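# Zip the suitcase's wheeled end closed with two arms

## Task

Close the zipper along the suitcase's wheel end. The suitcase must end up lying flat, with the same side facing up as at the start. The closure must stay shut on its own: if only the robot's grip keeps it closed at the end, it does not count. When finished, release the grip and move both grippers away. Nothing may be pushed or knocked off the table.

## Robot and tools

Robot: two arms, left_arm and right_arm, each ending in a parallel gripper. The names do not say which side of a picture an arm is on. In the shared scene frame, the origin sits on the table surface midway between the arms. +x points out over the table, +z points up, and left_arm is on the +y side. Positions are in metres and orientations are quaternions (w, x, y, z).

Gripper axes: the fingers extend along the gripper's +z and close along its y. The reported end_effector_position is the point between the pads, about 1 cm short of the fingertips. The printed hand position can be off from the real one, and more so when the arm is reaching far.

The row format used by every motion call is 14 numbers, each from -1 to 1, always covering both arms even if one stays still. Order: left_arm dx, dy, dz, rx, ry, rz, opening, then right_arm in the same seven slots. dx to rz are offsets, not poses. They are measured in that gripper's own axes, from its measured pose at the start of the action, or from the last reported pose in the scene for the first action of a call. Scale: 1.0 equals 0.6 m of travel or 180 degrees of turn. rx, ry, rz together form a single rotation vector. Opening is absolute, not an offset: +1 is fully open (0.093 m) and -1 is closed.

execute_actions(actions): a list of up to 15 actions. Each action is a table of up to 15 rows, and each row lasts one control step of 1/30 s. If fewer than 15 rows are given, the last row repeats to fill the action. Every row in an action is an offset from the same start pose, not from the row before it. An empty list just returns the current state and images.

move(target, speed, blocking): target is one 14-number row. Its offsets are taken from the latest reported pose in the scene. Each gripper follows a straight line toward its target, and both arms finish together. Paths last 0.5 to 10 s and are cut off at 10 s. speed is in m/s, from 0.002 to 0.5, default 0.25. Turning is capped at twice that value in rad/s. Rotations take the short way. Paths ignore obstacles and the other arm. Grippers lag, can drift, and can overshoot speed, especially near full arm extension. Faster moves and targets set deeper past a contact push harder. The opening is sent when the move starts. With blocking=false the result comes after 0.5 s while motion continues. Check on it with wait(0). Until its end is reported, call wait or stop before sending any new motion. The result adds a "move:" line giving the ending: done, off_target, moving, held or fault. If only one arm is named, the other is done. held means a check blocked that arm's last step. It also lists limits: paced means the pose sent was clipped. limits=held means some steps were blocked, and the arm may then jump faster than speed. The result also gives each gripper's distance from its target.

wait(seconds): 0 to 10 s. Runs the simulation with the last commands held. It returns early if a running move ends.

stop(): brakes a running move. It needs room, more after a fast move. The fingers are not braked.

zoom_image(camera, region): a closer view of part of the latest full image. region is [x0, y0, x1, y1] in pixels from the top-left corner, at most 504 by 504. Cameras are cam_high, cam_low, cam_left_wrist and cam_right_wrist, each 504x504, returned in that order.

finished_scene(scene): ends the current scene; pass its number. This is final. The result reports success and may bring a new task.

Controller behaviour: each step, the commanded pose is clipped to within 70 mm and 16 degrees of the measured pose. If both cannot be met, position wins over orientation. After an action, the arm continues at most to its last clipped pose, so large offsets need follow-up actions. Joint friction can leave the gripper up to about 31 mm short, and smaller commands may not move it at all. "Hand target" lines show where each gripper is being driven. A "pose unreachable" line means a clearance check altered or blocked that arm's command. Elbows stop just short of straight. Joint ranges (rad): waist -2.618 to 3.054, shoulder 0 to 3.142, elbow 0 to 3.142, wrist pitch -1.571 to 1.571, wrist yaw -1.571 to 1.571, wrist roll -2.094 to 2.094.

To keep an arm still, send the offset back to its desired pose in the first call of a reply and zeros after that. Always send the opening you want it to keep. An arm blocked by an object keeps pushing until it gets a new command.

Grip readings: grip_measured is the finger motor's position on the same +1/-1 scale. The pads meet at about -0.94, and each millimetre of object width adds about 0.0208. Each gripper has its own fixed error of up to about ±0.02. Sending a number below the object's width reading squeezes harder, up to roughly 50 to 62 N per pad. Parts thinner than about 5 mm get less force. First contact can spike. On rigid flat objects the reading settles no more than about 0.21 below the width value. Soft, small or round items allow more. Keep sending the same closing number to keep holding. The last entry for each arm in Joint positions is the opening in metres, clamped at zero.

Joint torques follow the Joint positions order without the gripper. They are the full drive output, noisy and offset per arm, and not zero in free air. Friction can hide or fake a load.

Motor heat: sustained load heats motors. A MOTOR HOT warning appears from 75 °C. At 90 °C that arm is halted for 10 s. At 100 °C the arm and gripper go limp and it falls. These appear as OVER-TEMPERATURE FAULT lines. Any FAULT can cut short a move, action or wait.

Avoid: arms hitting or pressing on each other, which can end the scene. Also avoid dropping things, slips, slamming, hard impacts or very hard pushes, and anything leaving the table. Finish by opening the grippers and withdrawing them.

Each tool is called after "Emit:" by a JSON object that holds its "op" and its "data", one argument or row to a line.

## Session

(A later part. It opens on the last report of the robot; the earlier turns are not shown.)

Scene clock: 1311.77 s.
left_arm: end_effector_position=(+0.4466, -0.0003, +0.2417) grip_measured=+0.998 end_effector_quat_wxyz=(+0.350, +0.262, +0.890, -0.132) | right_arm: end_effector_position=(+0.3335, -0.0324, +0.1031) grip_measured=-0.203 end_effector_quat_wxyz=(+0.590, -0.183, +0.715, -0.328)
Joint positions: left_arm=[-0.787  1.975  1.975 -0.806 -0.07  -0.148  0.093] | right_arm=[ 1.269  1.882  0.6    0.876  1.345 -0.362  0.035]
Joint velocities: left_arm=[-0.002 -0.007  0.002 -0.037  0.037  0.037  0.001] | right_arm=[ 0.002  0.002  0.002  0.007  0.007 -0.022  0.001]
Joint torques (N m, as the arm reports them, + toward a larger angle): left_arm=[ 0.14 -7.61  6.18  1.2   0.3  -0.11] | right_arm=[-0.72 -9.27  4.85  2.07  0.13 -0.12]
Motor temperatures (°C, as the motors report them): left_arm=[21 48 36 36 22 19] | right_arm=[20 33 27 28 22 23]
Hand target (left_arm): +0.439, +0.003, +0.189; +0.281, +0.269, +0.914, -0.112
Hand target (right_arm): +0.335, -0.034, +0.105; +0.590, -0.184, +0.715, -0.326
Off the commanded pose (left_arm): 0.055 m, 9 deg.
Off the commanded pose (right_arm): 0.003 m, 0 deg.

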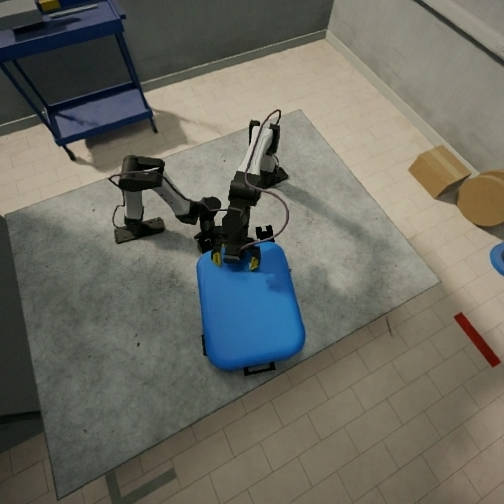

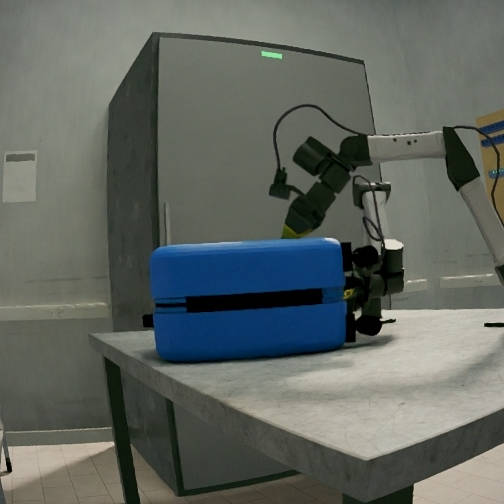

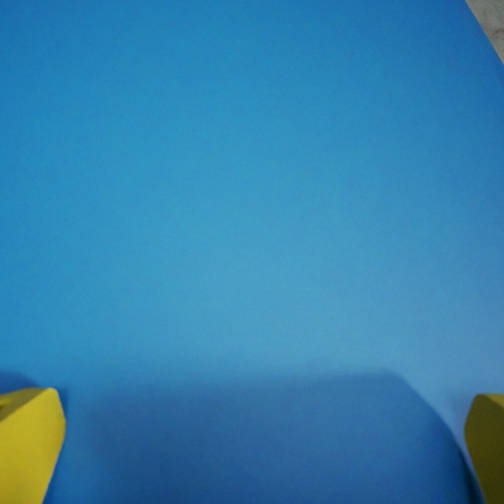

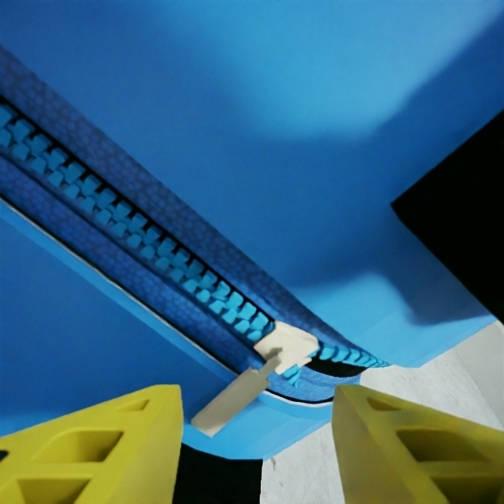

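Advance until the tips touch the shell.

Emit:
{"op": "execute_actions", "data": {
  "actions": [
    [[0.07,0,0.06,0,0.05,0,1,0,0,0.008,0,0,0,-0.1],[0.07,0,0.06,0,0.05,0,1,0,0,0.013,0,0,0,-0.1],[0.07,0,0.06,0,0.05,0,1,0,0,0.018,0,0,0,-0.1],[0.07,0,0.06,0,0.05,0,1,0,0,0.022,0,0,0,-0.1]]
  ]
}}

Scene clock: 1316.17 s.
left_arm: end_effector_position=(+0.4466, -0.0003, +0.2417) grip_measured=+0.998 end_effector_quat_wxyz=(+0.350, +0.262, +0.890, -0.132) | right_arm: end_effector_position=(+0.3411, -0.0345, +0.1060) grip_measured=-0.104 end_effector_quat_wxyz=(+0.592, -0.180, +0.714, -0.327)
Joint positions: left_arm=[-0.787  1.975  1.975 -0.806 -0.07  -0.148  0.093] | right_arm=[ 1.244  1.889  0.6    0.939  1.324 -0.412  0.04 ]
Joint velocities: left_arm=[-0.017  0.002  0.002  0.022  0.022 -0.051 -0.001] | right_arm=[ 0.012 -0.002  0.012 -0.037  0.037  0.022 -0.   ]
Joint torques (N m, as the arm reports them, + toward a larger angle): left_arm=[ 0.09 -7.39  5.9   1.21  0.26 -0.16] | right_arm=[-1.38 -6.73  5.4   2.2  -0.01 -0.06]
Motor temperatures (°C, as the motors report them): left_arm=[21 47 36 36 22 19] | right_arm=[20 33 27 28 22 23]
Hand target (left_arm): +0.439, +0.003, +0.189; +0.280, +0.269, +0.914, -0.112
Hand target (right_arm): +0.346, -0.036, +0.102; +0.589, -0.183, +0.715, -0.328
Off the commanded pose (left_arm): 0.055 m, 9 deg.
Off the commanded pose (right_arm): 0.007 m, 0 deg.

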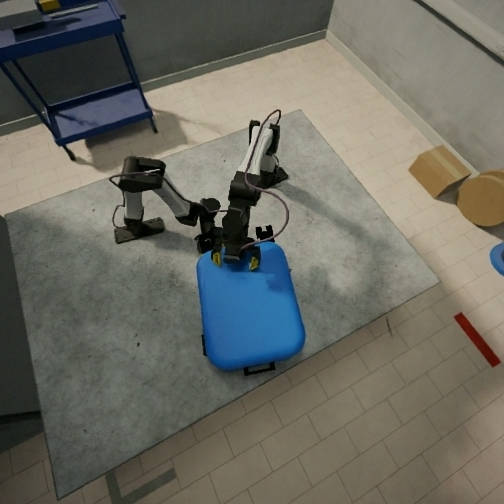

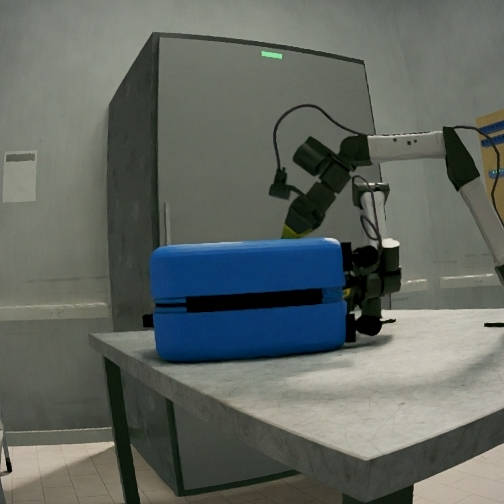

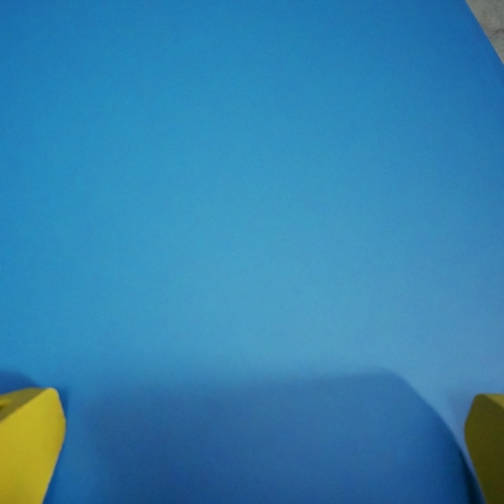

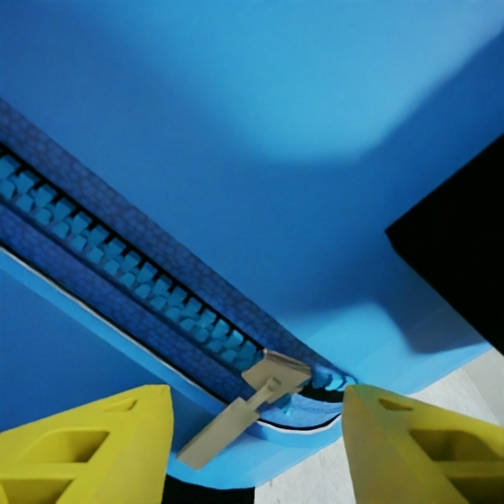

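Emit:
{"op": "execute_actions", "data": {
  "actions": [
    [[0.07,0,0.06,0,0.05,0,1,0.005,0,0.01,0,0,0,-0.2],[0.07,0,0.06,0,0.05,0,1,0.005,0,0.01,0,0,0,-0.25],[0.07,0,0.06,0,0.05,0,1,0.005,0,0.01,0,0,0,-0.3],[0.07,0,0.06,0,0.05,0,1,0.005,0,0.01,0,0,0,-0.35],[0.07,0,0.06,0,0.05,0,1,0.005,0,0.01,0,0,0,-0.4],[0.07,0,0.06,0,0.05,0,1,0.005,0,0.01,0,0,0,-0.45],[0.07,0,0.06,0,0.05,0,1,0.005,0,0.01,0,0,0,-0.5],[0.07,0,0.06,0,0.05,0,1,0.005,0,0.01,0,0,0,-0.55],[0.07,0,0.06,0,0.05,0,1,0.005,0,0.01,0,0,0,-0.6]]
  ]
}}

Scene clock: 1325.37 s.
left_arm: end_effector_position=(+0.4466, -0.0003, +0.2417) grip_measured=+0.998 end_effector_quat_wxyz=(+0.350, +0.262, +0.890, -0.132) | right_arm: end_effector_position=(+0.3425, -0.0293, +0.1034) grip_measured=-0.597 end_effector_quat_wxyz=(+0.593, -0.193, +0.714, -0.318)
Joint positions: left_arm=[-0.787  1.975  1.975 -0.806 -0.07  -0.148  0.093] | right_arm=[ 1.243  1.896  0.6    0.951  1.292 -0.424  0.017]
Joint velocities: left_arm=[-0.002 -0.007 -0.002 -0.007 -0.022 -0.037 -0.001] | right_arm=[ 0.002  0.002 -0.007 -0.081 -0.037  0.066 -0.001]
Joint torques (N m, as the arm reports them, + toward a larger angle): left_arm=[ 0.12 -7.38  6.    1.14  0.26 -0.21] | right_arm=[-1.45 -7.64  4.71  2.4   0.38 -0.11]
Motor temperatures (°C, as the motors report them): left_arm=[21 45 37 36 22 19] | right_arm=[20 33 27 29 22 23]
Hand target (left_arm): +0.439, +0.003, +0.189; +0.281, +0.269, +0.914, -0.112
Hand target (right_arm): +0.346, -0.038, +0.103; +0.592, -0.180, +0.714, -0.327
Off the commanded pose (left_arm): 0.055 m, 9 deg.
Off the commanded pose (right_arm): 0.009 m, 2 deg.

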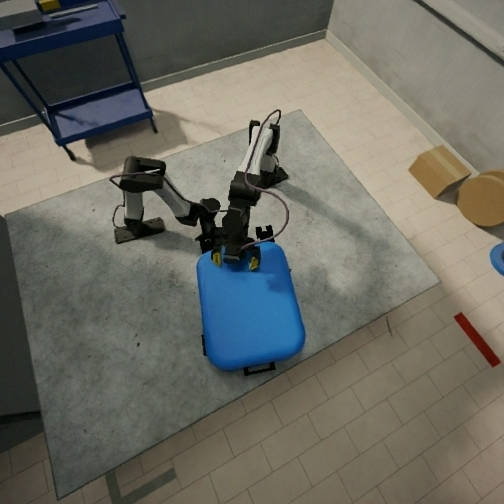

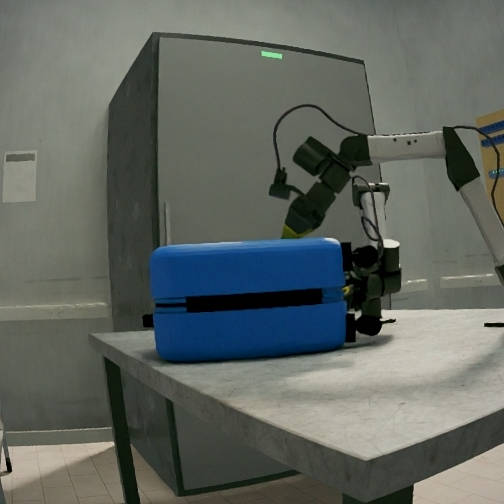

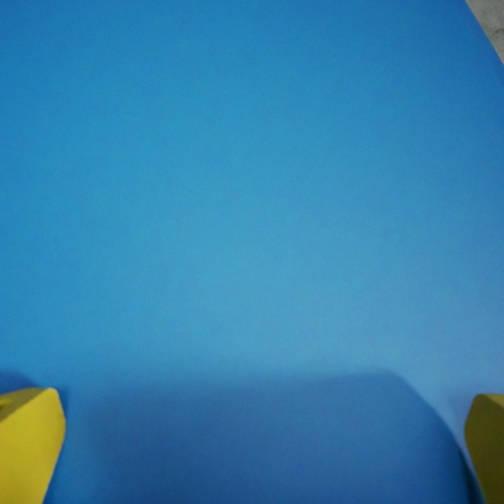

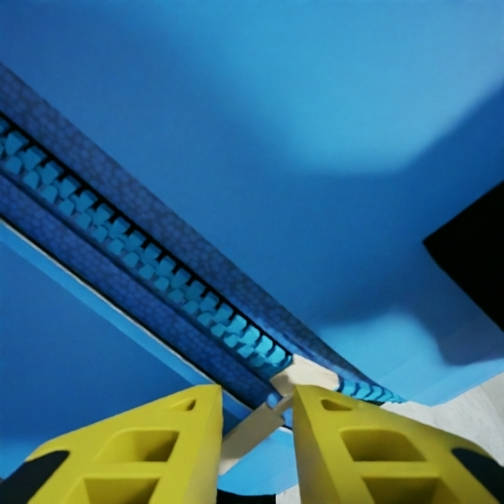

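Emit:
{"op": "execute_actions", "data": {
  "actions": [
    [[0.07,0,0.06,0,0.05,0,1,0,0,-0.012,0,0,0,-0.4],[0.07,0,0.06,0,0.05,0,1,0.005,-0.003,-0.014,0,0,0,-0.3],[0.07,0,0.06,0,0.05,0,1,0.01,-0.006,-0.014,0,0,0,-0.2],[0.07,0,0.06,0,0.05,0,1,0.015,-0.009,-0.014,0,0,0,-0.1],[0.07,0,0.06,0,0.05,0,1,0.02,-0.012,-0.014,0,0,0,-0.1],[0.07,0,0.06,0,0.05,0,1,0.024,-0.012,-0.014,0,0,0,-0.1]]
  ]
}}

Scene clock: 1333.37 s.
left_arm: end_effector_position=(+0.4466, -0.0003, +0.2417) grip_measured=+0.998 end_effector_quat_wxyz=(+0.350, +0.262, +0.890, -0.132) | right_arm: end_effector_position=(+0.3361, -0.0322, +0.1036) grip_measured=-0.103 end_effector_quat_wxyz=(+0.602, -0.185, +0.715, -0.304)
Joint positions: left_arm=[-0.787  1.975  1.975 -0.806 -0.07  -0.148  0.093] | right_arm=[ 1.256  1.882  0.566  0.984  1.292 -0.401  0.04 ]
Joint velocities: left_arm=[ 0.002 -0.022  0.007 -0.022 -0.081 -0.051 -0.   ] | right_arm=[-0.012  0.007 -0.017 -0.037 -0.037  0.022  0.   ]
Joint torques (N m, as the arm reports them, + toward a larger angle): left_arm=[-0.13 -7.43  5.96  1.14  0.25 -0.17] | right_arm=[-0.04 -8.9   2.43  2.01  0.37 -0.07]
Motor temperatures (°C, as the motors report them): left_arm=[21 44 37 35 22 19] | right_arm=[20 33 27 30 22 23]
Hand target (left_arm): +0.439, +0.003, +0.189; +0.281, +0.269, +0.914, -0.112
Hand target (right_arm): +0.331, -0.042, +0.099; +0.593, -0.194, +0.713, -0.318
Off the commanded pose (left_arm): 0.055 m, 9 deg.
Off the commanded pose (right_arm): 0.012 m, 2 deg.

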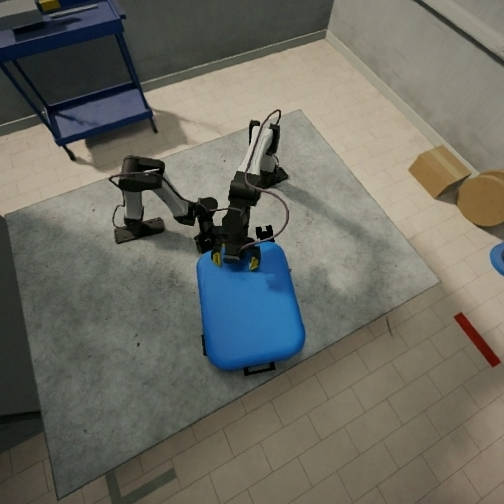

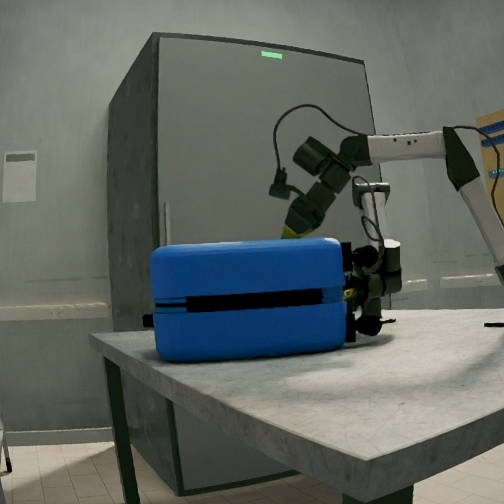

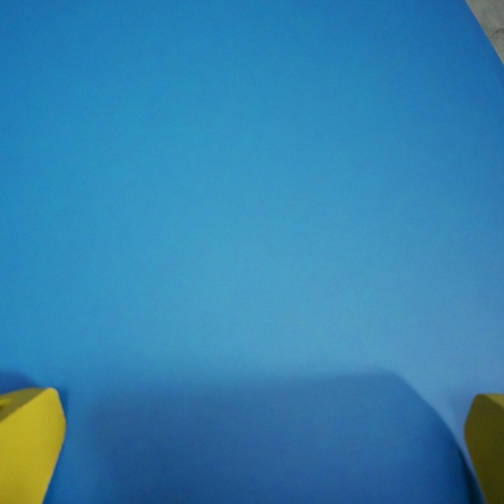

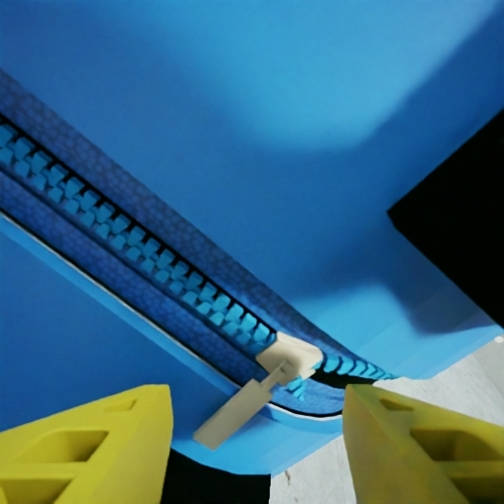

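Emit:
{"op": "move", "data": {
  "target": [0.07,0,0.06,0,0.05,0,1,-0.033,0.015,-0.022,0.02,-0.02,-0.272,-1],
  "speed": 0.3
}}

Scene clock: 1362.03 s.
left_arm: end_effector_position=(+0.4470, -0.0004, +0.2414) grip_measured=+0.998 end_effector_quat_wxyz=(+0.351, +0.262, +0.890, -0.132) | right_arm: end_effector_position=(+0.3274, -0.0180, +0.1102) grip_measured=-0.982 end_effector_quat_wxyz=(+0.437, -0.461, +0.546, -0.546)
Joint positions: left_arm=[-0.787  1.976  1.975 -0.805 -0.071 -0.147  0.093] | right_arm=[ 1.303  1.994  0.566  1.34   1.334 -1.511  0.   ]
Joint velocities: left_arm=[ 0.012  0.002  0.002  0.022  0.022 -0.022  0.001] | right_arm=[-0.002  0.002 -0.012  0.095 -0.022 -0.007  0.   ]
Joint torques (N m, as the arm reports them, + toward a larger angle): left_arm=[-0.15 -7.33  5.97  1.12  0.25 -0.18] | right_arm=[ 0.25 -7.42  6.07  2.31  0.03 -0.07]
Motor temperatures (°C, as the motors report them): left_arm=[21 42 37 34 22 19] | right_arm=[20 35 25 30 22 23]
Hand target (left_arm): +0.439, +0.003, +0.189; +0.280, +0.269, +0.915, -0.112
Hand target (right_arm): +0.328, -0.011, +0.114; +0.448, -0.455, +0.547, -0.542
Off the commanded pose (left_arm): 0.055 m, 9 deg.
Off the commanded pose (right_arm): 0.009 m, 2 deg.
move: off_target (left_arm)

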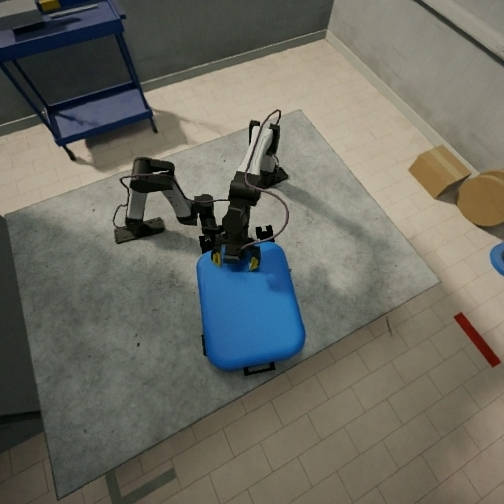

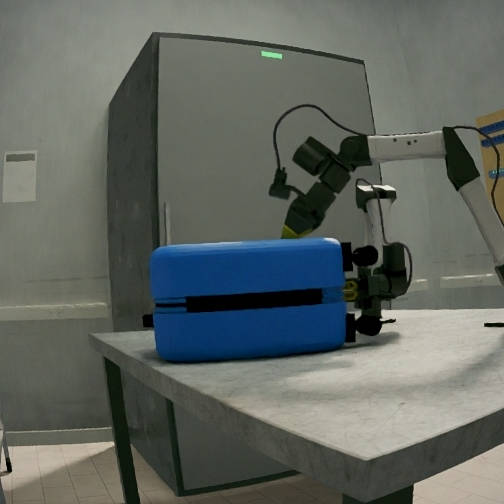

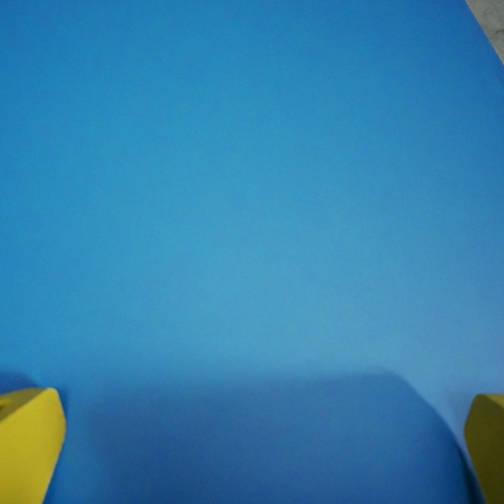

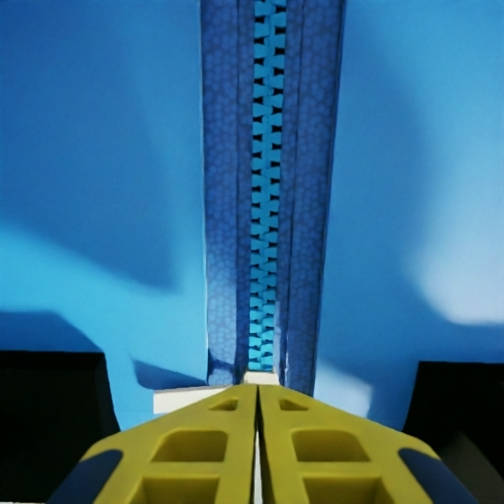

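Emit:
{"op": "execute_actions", "data": {
  "actions": [
    [[0.07,0,0.06,0,0.05,0,1,-0.015,0,0,0,0,0,-1],[0.07,0,0.06,0,0.05,0,1,-0.025,0,0,0,0,0,-1],[0.07,0,0.06,0,0.05,0,1,-0.035,0,0.005,0,0,0,-1]],
    [[0.07,0,0.06,0,0.05,0,1,0,0,0.01,0,0,0,-1],[0.07,0,0.06,0,0.05,0,1,0,0,0.016,0,0,0,-1],[0.07,0,0.06,0,0.05,0,1,0,0,0.022,0,0,0,-1],[0.07,0,0.06,0,0.05,0,1,0,0,0.028,0,0,0,-1],[0.07,0,0.06,0,0.05,0,1,0,0,0.034,0,0,0,-1],[0.07,0,0.06,0,0.05,0,1,0,0,0.04,0,0,0,-1]]
  ]
}}

Scene clock: 1370.80 s.
left_arm: end_effector_position=(+0.4470, -0.0004, +0.2414) grip_measured=+0.998 end_effector_quat_wxyz=(+0.351, +0.262, +0.890, -0.132) | right_arm: end_effector_position=(+0.3506, -0.0172, +0.1058) grip_measured=-0.982 end_effector_quat_wxyz=(-0.423, +0.463, -0.546, +0.555)
Joint positions: left_arm=[-0.787  1.976  1.975 -0.805 -0.071 -0.147  0.093] | right_arm=[ 1.239  2.036  0.627  1.313  1.291 -1.531  0.   ]
Joint velocities: left_arm=[-0.012 -0.007  0.007  0.051  0.022  0.022 -0.001] | right_arm=[ 0.007  0.012 -0.012 -0.051 -0.037 -0.022  0.   ]
Joint torques (N m, as the arm reports them, + toward a larger angle): left_arm=[ 0.09 -7.32  6.02  1.17  0.28 -0.16] | right_arm=[-0.68 -7.71  6.51  2.27 -0.26 -0.06]
Motor temperatures (°C, as the motors report them): left_arm=[21 42 37 34 22 19] | right_arm=[20 34 26 30 22 23]
Hand target (left_arm): +0.439, +0.003, +0.189; +0.281, +0.269, +0.914, -0.111
Hand target (right_arm): +0.356, -0.010, +0.108; +0.433, -0.463, +0.545, -0.550
Off the commanded pose (left_arm): 0.055 m, 9 deg.
Off the commanded pose (right_arm): 0.010 m, 1 deg.

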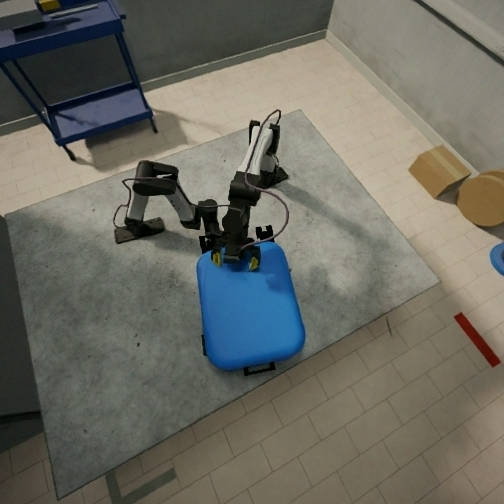

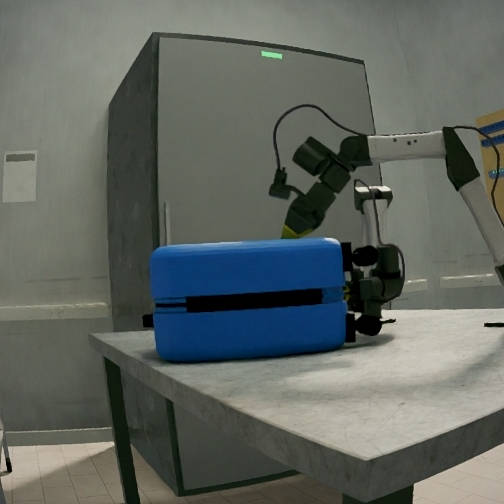

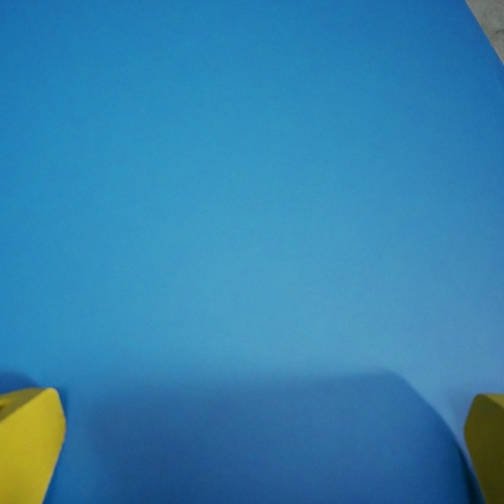

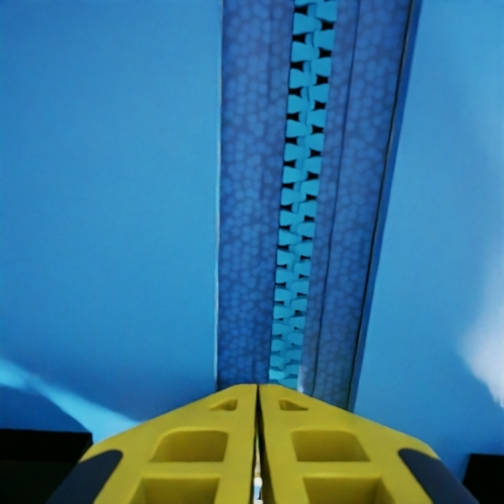

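Emit:
{"op": "execute_actions", "data": {
  "actions": [
    [[0.07,0,0.06,0,0.05,0,1,0,-0.016,0,0,0,0.012,-1]],
    [[0.07,0,0.06,0,0.05,0,1,0.01,0,0.008,0,0,0,-1],[0.07,0,0.06,0,0.05,0,1,0.016,0,0.008,0,0,0,-1],[0.07,0,0.06,0,0.05,0,1,0.022,0,0.008,0,0,0,-1],[0.07,0,0.06,0,0.05,0,1,0.028,0,0.008,0,0,0,-1],[0.07,0,0.06,0,0.05,0,1,0.034,0,0.008,0,0,0,-1],[0.07,0,0.06,0,0.05,0,1,0.04,0,0.008,0,0,0,-1]]
  ]
}}

Scene clock: 1378.20 s.
left_arm: end_effector_position=(+0.4470, -0.0004, +0.2414) grip_measured=+0.998 end_effector_quat_wxyz=(+0.351, +0.262, +0.890, -0.132) | right_arm: end_effector_position=(+0.3481, -0.0229, +0.1075) grip_measured=-0.982 end_effector_quat_wxyz=(+0.438, -0.476, +0.540, -0.538)
Joint positions: left_arm=[-0.787  1.976  1.975 -0.805 -0.071 -0.147  0.093] | right_arm=[ 1.229  1.986  0.567  1.309  1.228 -1.505  0.   ]
Joint velocities: left_arm=[-0.007 -0.002  0.007  0.022 -0.022  0.022 -0.001] | right_arm=[-0.002 -0.007  0.007 -0.051 -0.11  -0.037  0.   ]
Joint torques (N m, as the arm reports them, + toward a larger angle): left_arm=[-0.07 -7.37  6.03  1.15  0.28 -0.14] | right_arm=[-1.88 -9.74  2.44  2.44  0.39 -0.05]
Motor temperatures (°C, as the motors report them): left_arm=[21 42 37 34 22 19] | right_arm=[20 35 26 30 22 23]
Hand target (left_arm): +0.439, +0.003, +0.189; +0.281, +0.269, +0.914, -0.111
Hand target (right_arm): +0.350, -0.041, +0.108; +0.424, -0.463, +0.550, -0.551
Off the commanded pose (left_arm): 0.055 m, 9 deg.
Off the commanded pose (right_arm): 0.019 m, 3 deg.

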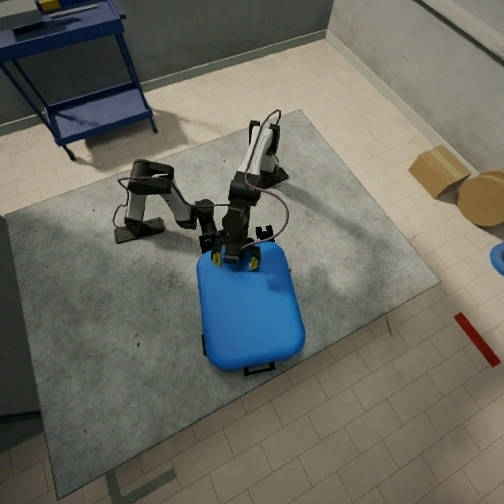

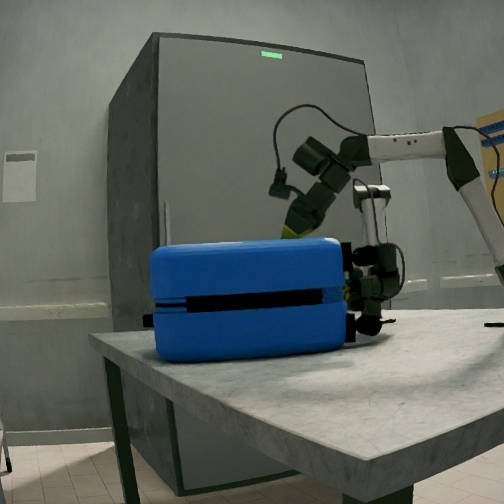

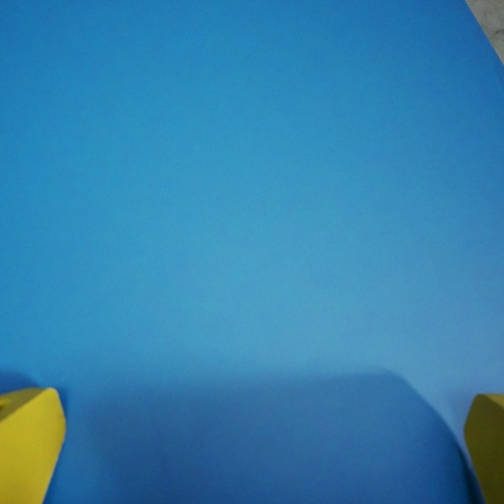

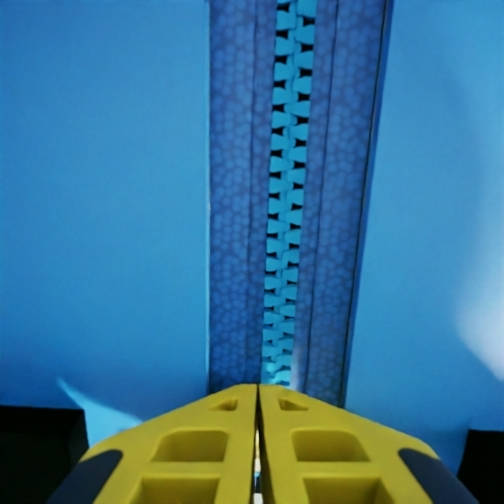

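Continue pushing with less inward force, more lead, and a little up.

Emit:
{"op": "execute_actions", "data": {
  "actions": [
    [[0.07,0,0.06,0,0.05,0,1,0.035,-0.012,0,0,0.015,0,-1],[0.07,0,0.06,0,0.05,0,1,0.04,-0.012,0,0,0.015,0,-1],[0.07,0,0.06,0,0.05,0,1,0.045,-0.012,0,0,0.015,0,-1],[0.07,0,0.06,0,0.05,0,1,0.05,-0.012,0,0,0.015,0,-1],[0.07,0,0.06,0,0.05,0,1,0.055,-0.012,0,0,0.015,0,-1]],
    [[0.07,0,0.06,0,0.05,0,1,0.035,-0.008,0.002,0,0.015,0,-1],[0.07,0,0.06,0,0.05,0,1,0.04,-0.008,0.002,0,0.015,0,-1],[0.07,0,0.06,0,0.05,0,1,0.045,-0.008,0.003,0,0.015,0,-1],[0.07,0,0.06,0,0.05,0,1,0.05,-0.008,0.004,0,0.015,0,-1],[0.07,0,0.06,0,0.05,0,1,0.055,-0.008,0.005,0,0.015,0,-1]]
  ]
}}

Scene clock: 1385.73 s.
left_arm: end_effector_position=(+0.4470, -0.0006, +0.2416) grip_measured=+0.998 end_effector_quat_wxyz=(+0.351, +0.262, +0.889, -0.132) | right_arm: end_effector_position=(+0.3439, -0.0571, +0.1166) grip_measured=-0.982 end_effector_quat_wxyz=(-0.431, +0.479, -0.542, +0.540)
Joint positions: left_arm=[-0.787  1.976  1.975 -0.804 -0.07  -0.147  0.093] | right_arm=[ 1.182  1.863  0.445  1.295  1.189 -1.507  0.   ]
Joint velocities: left_arm=[-0.022 -0.017  0.017  0.022  0.037 -0.051  0.001] | right_arm=[-0.012 -0.002  0.012 -0.007 -0.037 -0.022  0.   ]
Joint torques (N m, as the arm reports them, + toward a larger angle): left_arm=[-0.07 -7.57  5.91  1.08  0.29 -0.24] | right_arm=[-0.83 -8.78  2.75  2.4   0.17 -0.05]
Motor temperatures (°C, as the motors report them): left_arm=[21 41 37 34 22 19] | right_arm=[20 35 26 30 22 23]
Hand target (left_arm): +0.439, +0.002, +0.189; +0.281, +0.269, +0.914, -0.111
Hand target (right_arm): +0.342, -0.066, +0.118; +0.427, -0.473, +0.545, -0.544
Off the commanded pose (left_arm): 0.055 m, 9 deg.
Off the commanded pose (right_arm): 0.010 m, 1 deg.

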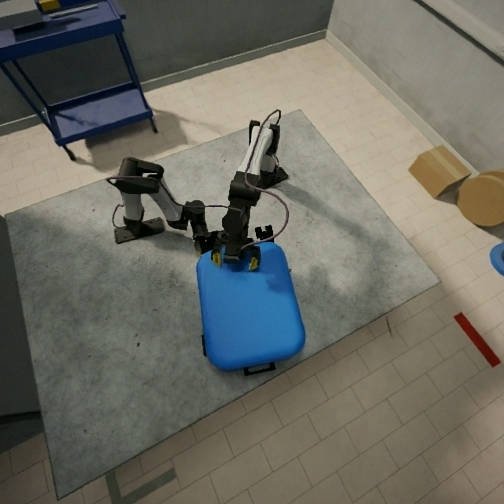

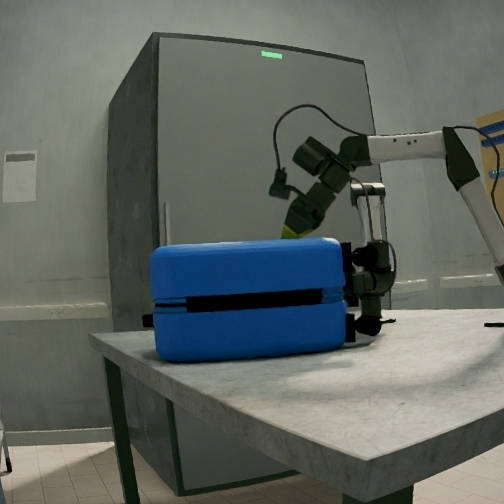

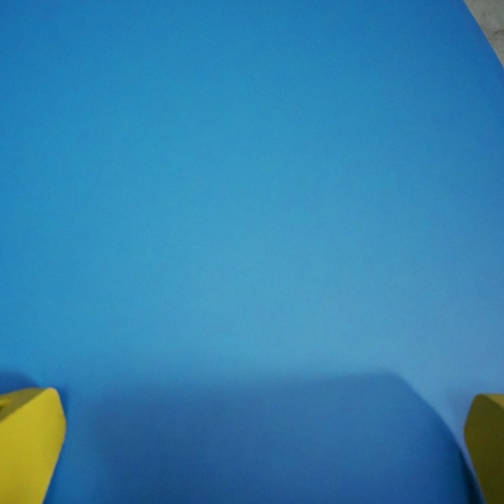

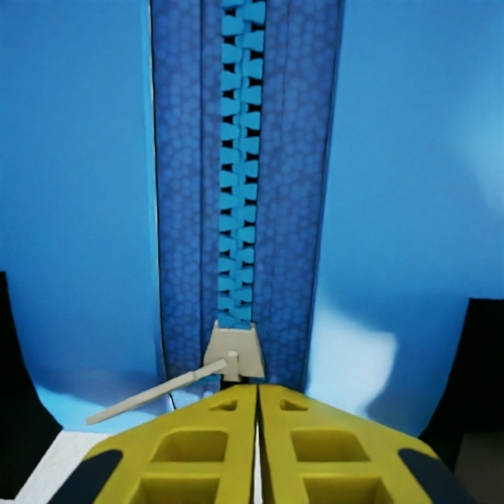

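Emit:
{"op": "execute_actions", "data": {
  "actions": [
    [[0.07,0,0.06,0,0.05,0,1,0,0,-0.03,0,0,0,-0.6]],
    [[0.07,0,0.06,0,0.05,0,1,-0.03,0,0,0,0,0.01,-0.6],[0.07,0,0.06,0,0.05,0,1,-0.06,0,0,0,0,0.015,-0.6],[0.07,0,0.06,0,0.05,0,1,-0.085,0,0,0,0,0.015,-0.6]]
  ]
}}

Scene clock: 1412.03 s.
left_arm: end_effector_position=(+0.4470, -0.0006, +0.2416) grip_measured=+0.998 end_effector_quat_wxyz=(+0.351, +0.262, +0.889, -0.132) | right_arm: end_effector_position=(+0.3357, -0.0028, +0.1139) grip_measured=-0.604 end_effector_quat_wxyz=(+0.447, -0.472, +0.546, -0.529)
Joint positions: left_arm=[-0.787  1.976  1.975 -0.804 -0.07  -0.147  0.093] | right_arm=[ 1.294  1.964  0.617  1.2    1.283 -1.441  0.016]
Joint velocities: left_arm=[ 0.007  0.007  0.002  0.007 -0.007  0.037 -0.   ] | right_arm=[-0.002 -0.017 -0.002 -0.139  0.022 -0.022 -0.   ]
Joint torques (N m, as the arm reports them, + toward a larger angle): left_arm=[ 0.1  -7.39  6.07  1.1   0.23 -0.16] | right_arm=[-0.27 -8.42  6.97  2.09  0.22  0.07]
Motor temperatures (°C, as the motors report them): left_arm=[21 40 37 33 22 19] | right_arm=[20 36 25 31 22 23]
Hand target (left_arm): +0.439, +0.002, +0.189; +0.281, +0.270, +0.914, -0.112
Hand target (right_arm): +0.338, +0.001, +0.116; +0.448, -0.465, +0.551, -0.529
Off the commanded pose (left_arm): 0.055 m, 9 deg.
Off the commanded pose (right_arm): 0.005 m, 1 deg.

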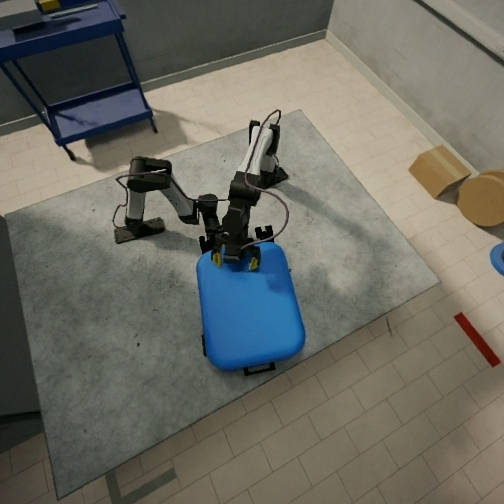

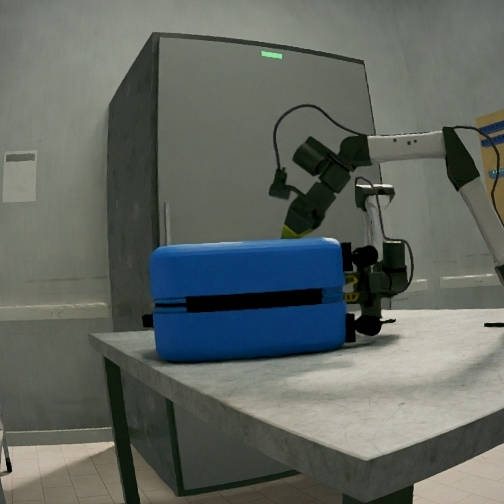

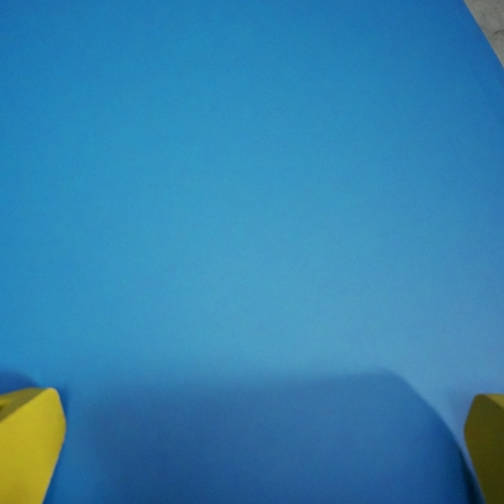

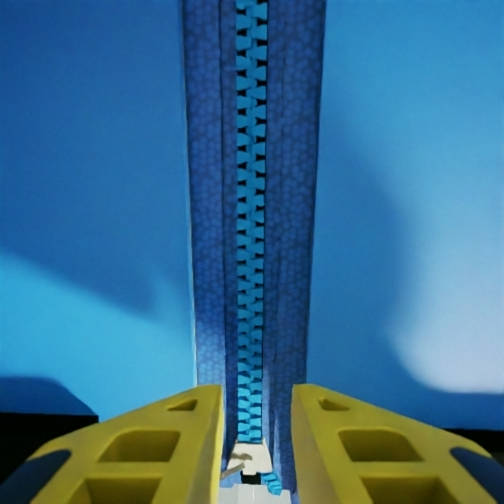

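Emit:
{"op": "execute_actions", "data": {
  "actions": [
    [[0.07,0,0.06,0,0.05,0,1,0,0,0.01,0,0,0,-0.66],[0.07,0,0.06,0,0.05,0,1,0,0,0.016,0,0,0,-0.66],[0.07,0,0.06,0,0.05,0,1,0,0,0.022,0,0,0,-0.66],[0.07,0,0.06,0,0.05,0,1,0,0,0.028,0,0,0,-0.66],[0.07,0,0.06,0,0.05,0,1,0,0,0.034,0,0,0,-0.66],[0.07,0,0.06,0,0.05,0,1,0,0,0.04,0,0,0,-0.66]]
  ]
}}

Scene clock: 1417.53 s.
left_arm: end_effector_position=(+0.4472, -0.0009, +0.2414) grip_measured=+0.998 end_effector_quat_wxyz=(+0.351, +0.262, +0.889, -0.133) | right_arm: end_effector_position=(+0.3519, -0.0133, +0.1103) grip_measured=-0.658 end_effector_quat_wxyz=(+0.437, -0.475, +0.546, -0.534)
Joint positions: left_arm=[-0.787  1.977  1.975 -0.802 -0.07  -0.146  0.093] | right_arm=[ 1.234  1.975  0.617  1.21   1.236 -1.461  0.014]
Joint velocities: left_arm=[-0.017 -0.007 -0.002  0.007 -0.007  0.007 -0.001] | right_arm=[ 0.012 -0.002 -0.007  0.007 -0.066  0.022 -0.   ]
Joint torques (N m, as the arm reports them, + toward a larger angle): left_arm=[ 0.06 -7.67  6.01  1.17  0.22 -0.13] | right_arm=[-0.99 -7.22  7.18  2.36 -0.2  -0.08]
Motor temperatures (°C, as the motors report them): left_arm=[21 40 37 33 22 19] | right_arm=[20 36 25 31 22 23]
Hand target (left_arm): +0.439, +0.002, +0.189; +0.281, +0.270, +0.914, -0.112
Hand target (right_arm): +0.359, -0.007, +0.113; +0.447, -0.472, +0.546, -0.529
Off the commanded pose (left_arm): 0.055 m, 9 deg.
Off the commanded pose (right_arm): 0.010 m, 1 deg.

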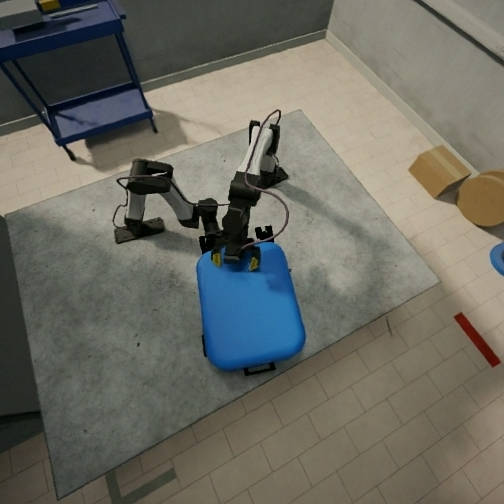

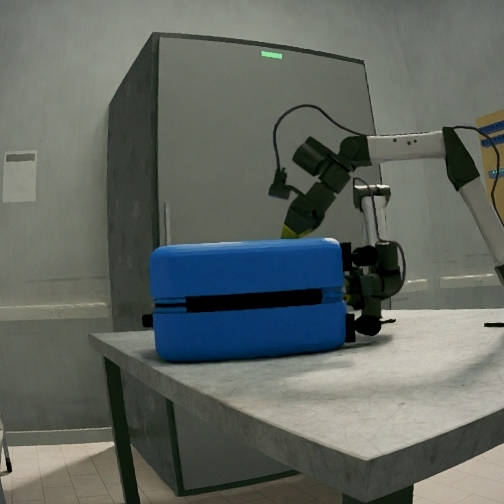

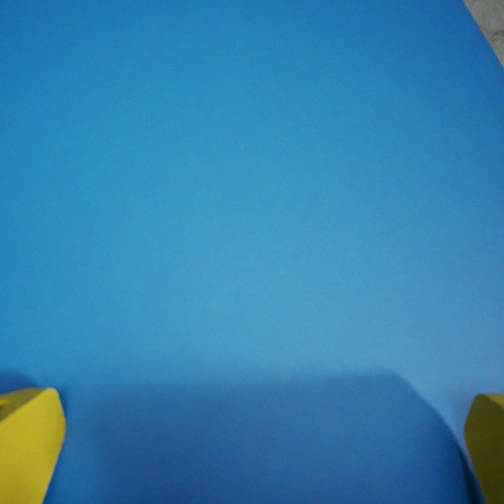

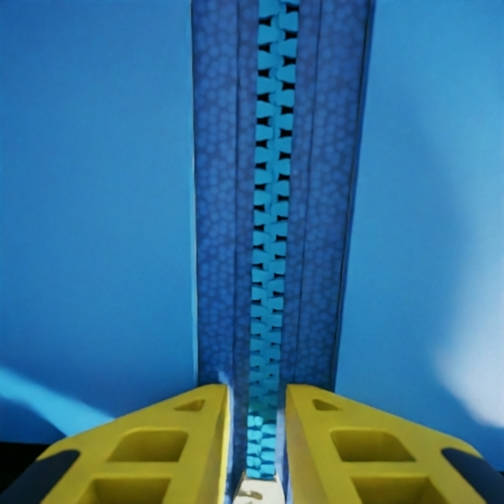

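Emit:
{"op": "execute_actions", "data": {
  "actions": [
    [[0.07,0,0.06,0,0.05,0,1,0.01,0,0.006,0,0.01,0,-0.75],[0.07,0,0.06,0,0.05,0,1,0.016,0,0.006,0,0.01,0,-0.75],[0.07,0,0.06,0,0.05,0,1,0.022,0,0.006,0,0.01,0,-0.75],[0.07,0,0.06,0,0.05,0,1,0.028,0,0.006,0,0.01,0,-0.75],[0.07,0,0.06,0,0.05,0,1,0.034,0,0.006,0,0.01,0,-0.75],[0.07,0,0.06,0,0.05,0,1,0.04,0,0.006,0,0.01,0,-0.75],[0.07,0,0.06,0,0.05,0,1,0.046,0,0.006,0,0.01,0,-0.75]],
    [[0.07,0,0.06,0,0.05,0,1,0.035,0,0.006,0,0.015,0,-0.75],[0.07,0,0.06,0,0.05,0,1,0.04,0,0.006,0,0.015,0,-0.75],[0.07,0,0.06,0,0.05,0,1,0.045,0,0.006,0,0.015,0,-0.75],[0.07,0,0.06,0,0.05,0,1,0.05,0,0.006,0,0.015,0,-0.75]]
  ]
}}

Scene clock: 1427.47 s.
left_arm: end_effector_position=(+0.4472, -0.0009, +0.2414) grip_measured=+0.998 end_effector_quat_wxyz=(+0.351, +0.262, +0.889, -0.133) | right_arm: end_effector_position=(+0.3481, -0.0324, +0.1111) grip_measured=-0.747 end_effector_quat_wxyz=(+0.445, -0.482, +0.543, -0.525)
Joint positions: left_arm=[-0.787  1.977  1.975 -0.802 -0.07  -0.146  0.093] | right_arm=[ 1.207  1.919  0.521  1.258  1.182 -1.463  0.009]
Joint velocities: left_arm=[ 0.027  0.002  0.012  0.007  0.051 -0.007 -0.001] | right_arm=[-0.017 -0.002  0.007 -0.007 -0.022  0.037  0.001]
Joint torques (N m, as the arm reports them, + toward a larger angle): left_arm=[ 0.   -7.39  6.19  1.2   0.26 -0.13] | right_arm=[-2.   -9.41  2.07  2.35  0.63  0.  ]
Motor temperatures (°C, as the motors report them): left_arm=[21 40 37 33 22 19] | right_arm=[20 36 26 31 22 23]
Hand target (left_arm): +0.440, +0.002, +0.189; +0.281, +0.270, +0.914, -0.112
Hand target (right_arm): +0.348, -0.055, +0.110; +0.424, -0.464, +0.557, -0.543
Off the commanded pose (left_arm): 0.055 m, 9 deg.
Off the commanded pose (right_arm): 0.024 m, 4 deg.

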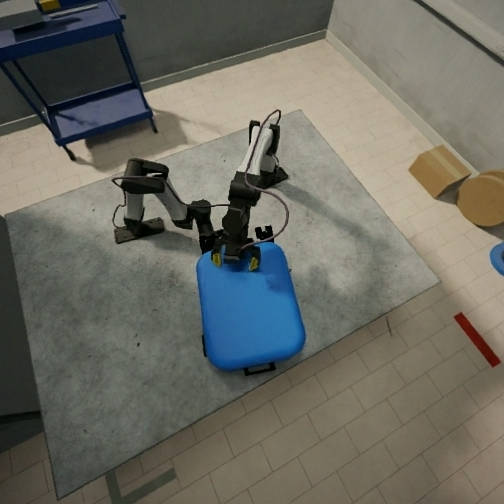

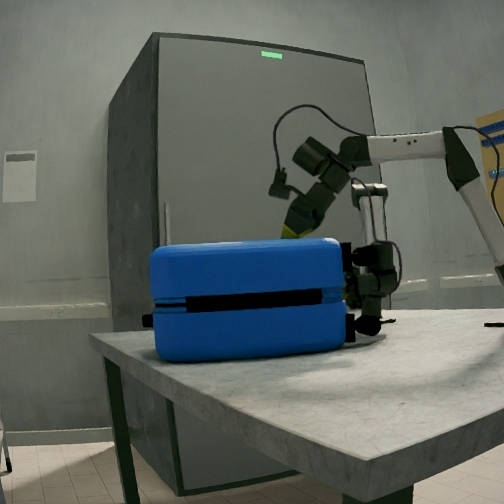

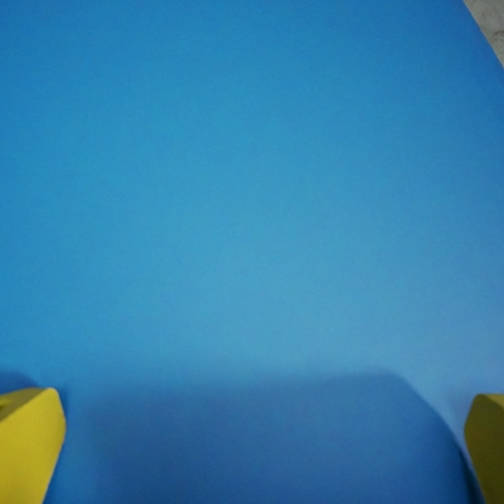

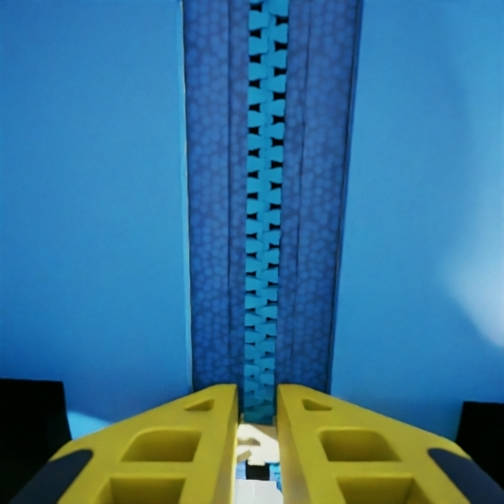

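Engaged with the slider's rear. Keep pushing.

Emit:
{"op": "execute_actions", "data": {
  "actions": [
    [[0.07,0,0.06,0,0.05,0,1,0.04,0,0.008,0,0.02,0,-0.75],[0.07,0,0.06,0,0.05,0,1,0.045,0,0.008,0,0.02,0,-0.75],[0.07,0,0.06,0,0.05,0,1,0.05,0,0.009,0,0.02,0,-0.75],[0.07,0,0.06,0,0.05,0,1,0.055,0,0.01,0,0.02,0,-0.75]]
  ]
}}

Scene clock: 1433.07 s.
left_arm: end_effector_position=(+0.4475, -0.0038, +0.2419) grip_measured=+0.998 end_effector_quat_wxyz=(+0.352, +0.264, +0.887, -0.139) | right_arm: end_effector_position=(+0.3496, -0.0394, +0.1111) grip_measured=-0.747 end_effector_quat_wxyz=(+0.451, -0.487, +0.540, -0.518)
Joint positions: left_arm=[-0.787  1.979  1.975 -0.792 -0.059 -0.146  0.093] | right_arm=[ 1.185  1.898  0.486  1.275  1.139 -1.463  0.009]
Joint velocities: left_arm=[-0.007  0.002 -0.007 -0.022 -0.051  0.022  0.   ] | right_arm=[ 0.002  0.002  0.002 -0.037 -0.051  0.007  0.001]
Joint torques (N m, as the arm reports them, + toward a larger angle): left_arm=[-0.06 -7.65  6.28  1.09  0.15 -0.12] | right_arm=[-2.06 -9.2   2.07  2.4   0.76  0.  ]
Motor temperatures (°C, as the motors report them): left_arm=[21 40 37 33 22 19] | right_arm=[20 36 26 31 22 23]
Hand target (left_arm): +0.440, +0.002, +0.189; +0.282, +0.270, +0.914, -0.112
Hand target (right_arm): +0.349, -0.065, +0.111; +0.427, -0.466, +0.557, -0.539
Off the commanded pose (left_arm): 0.056 m, 9 deg.
Off the commanded pose (right_arm): 0.027 m, 5 deg.

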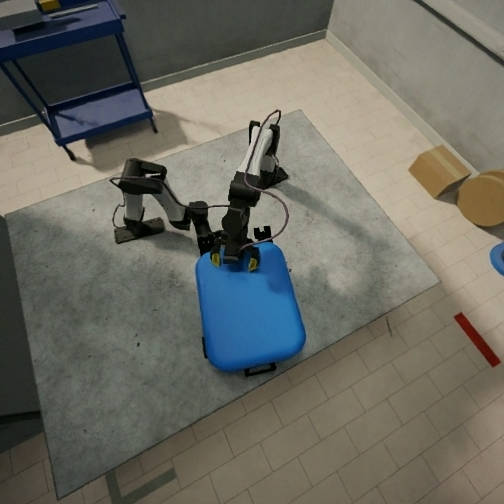

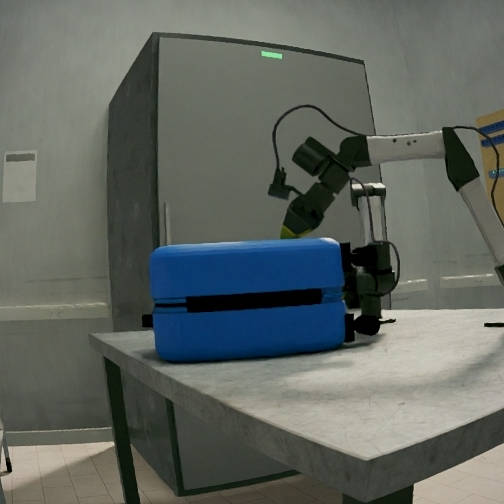

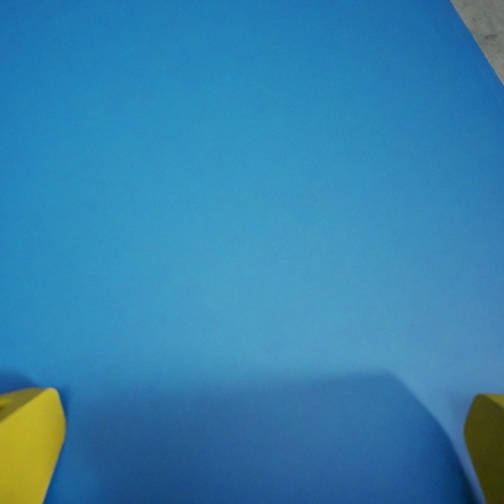

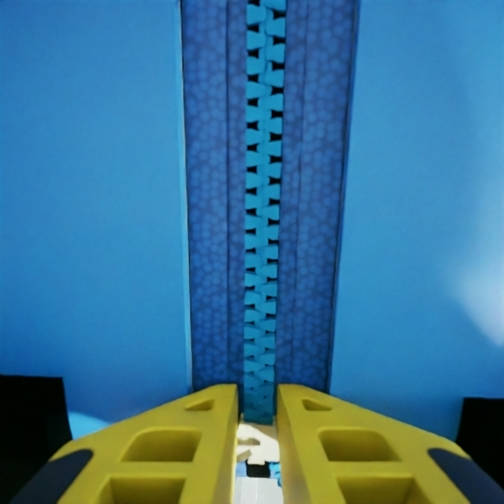

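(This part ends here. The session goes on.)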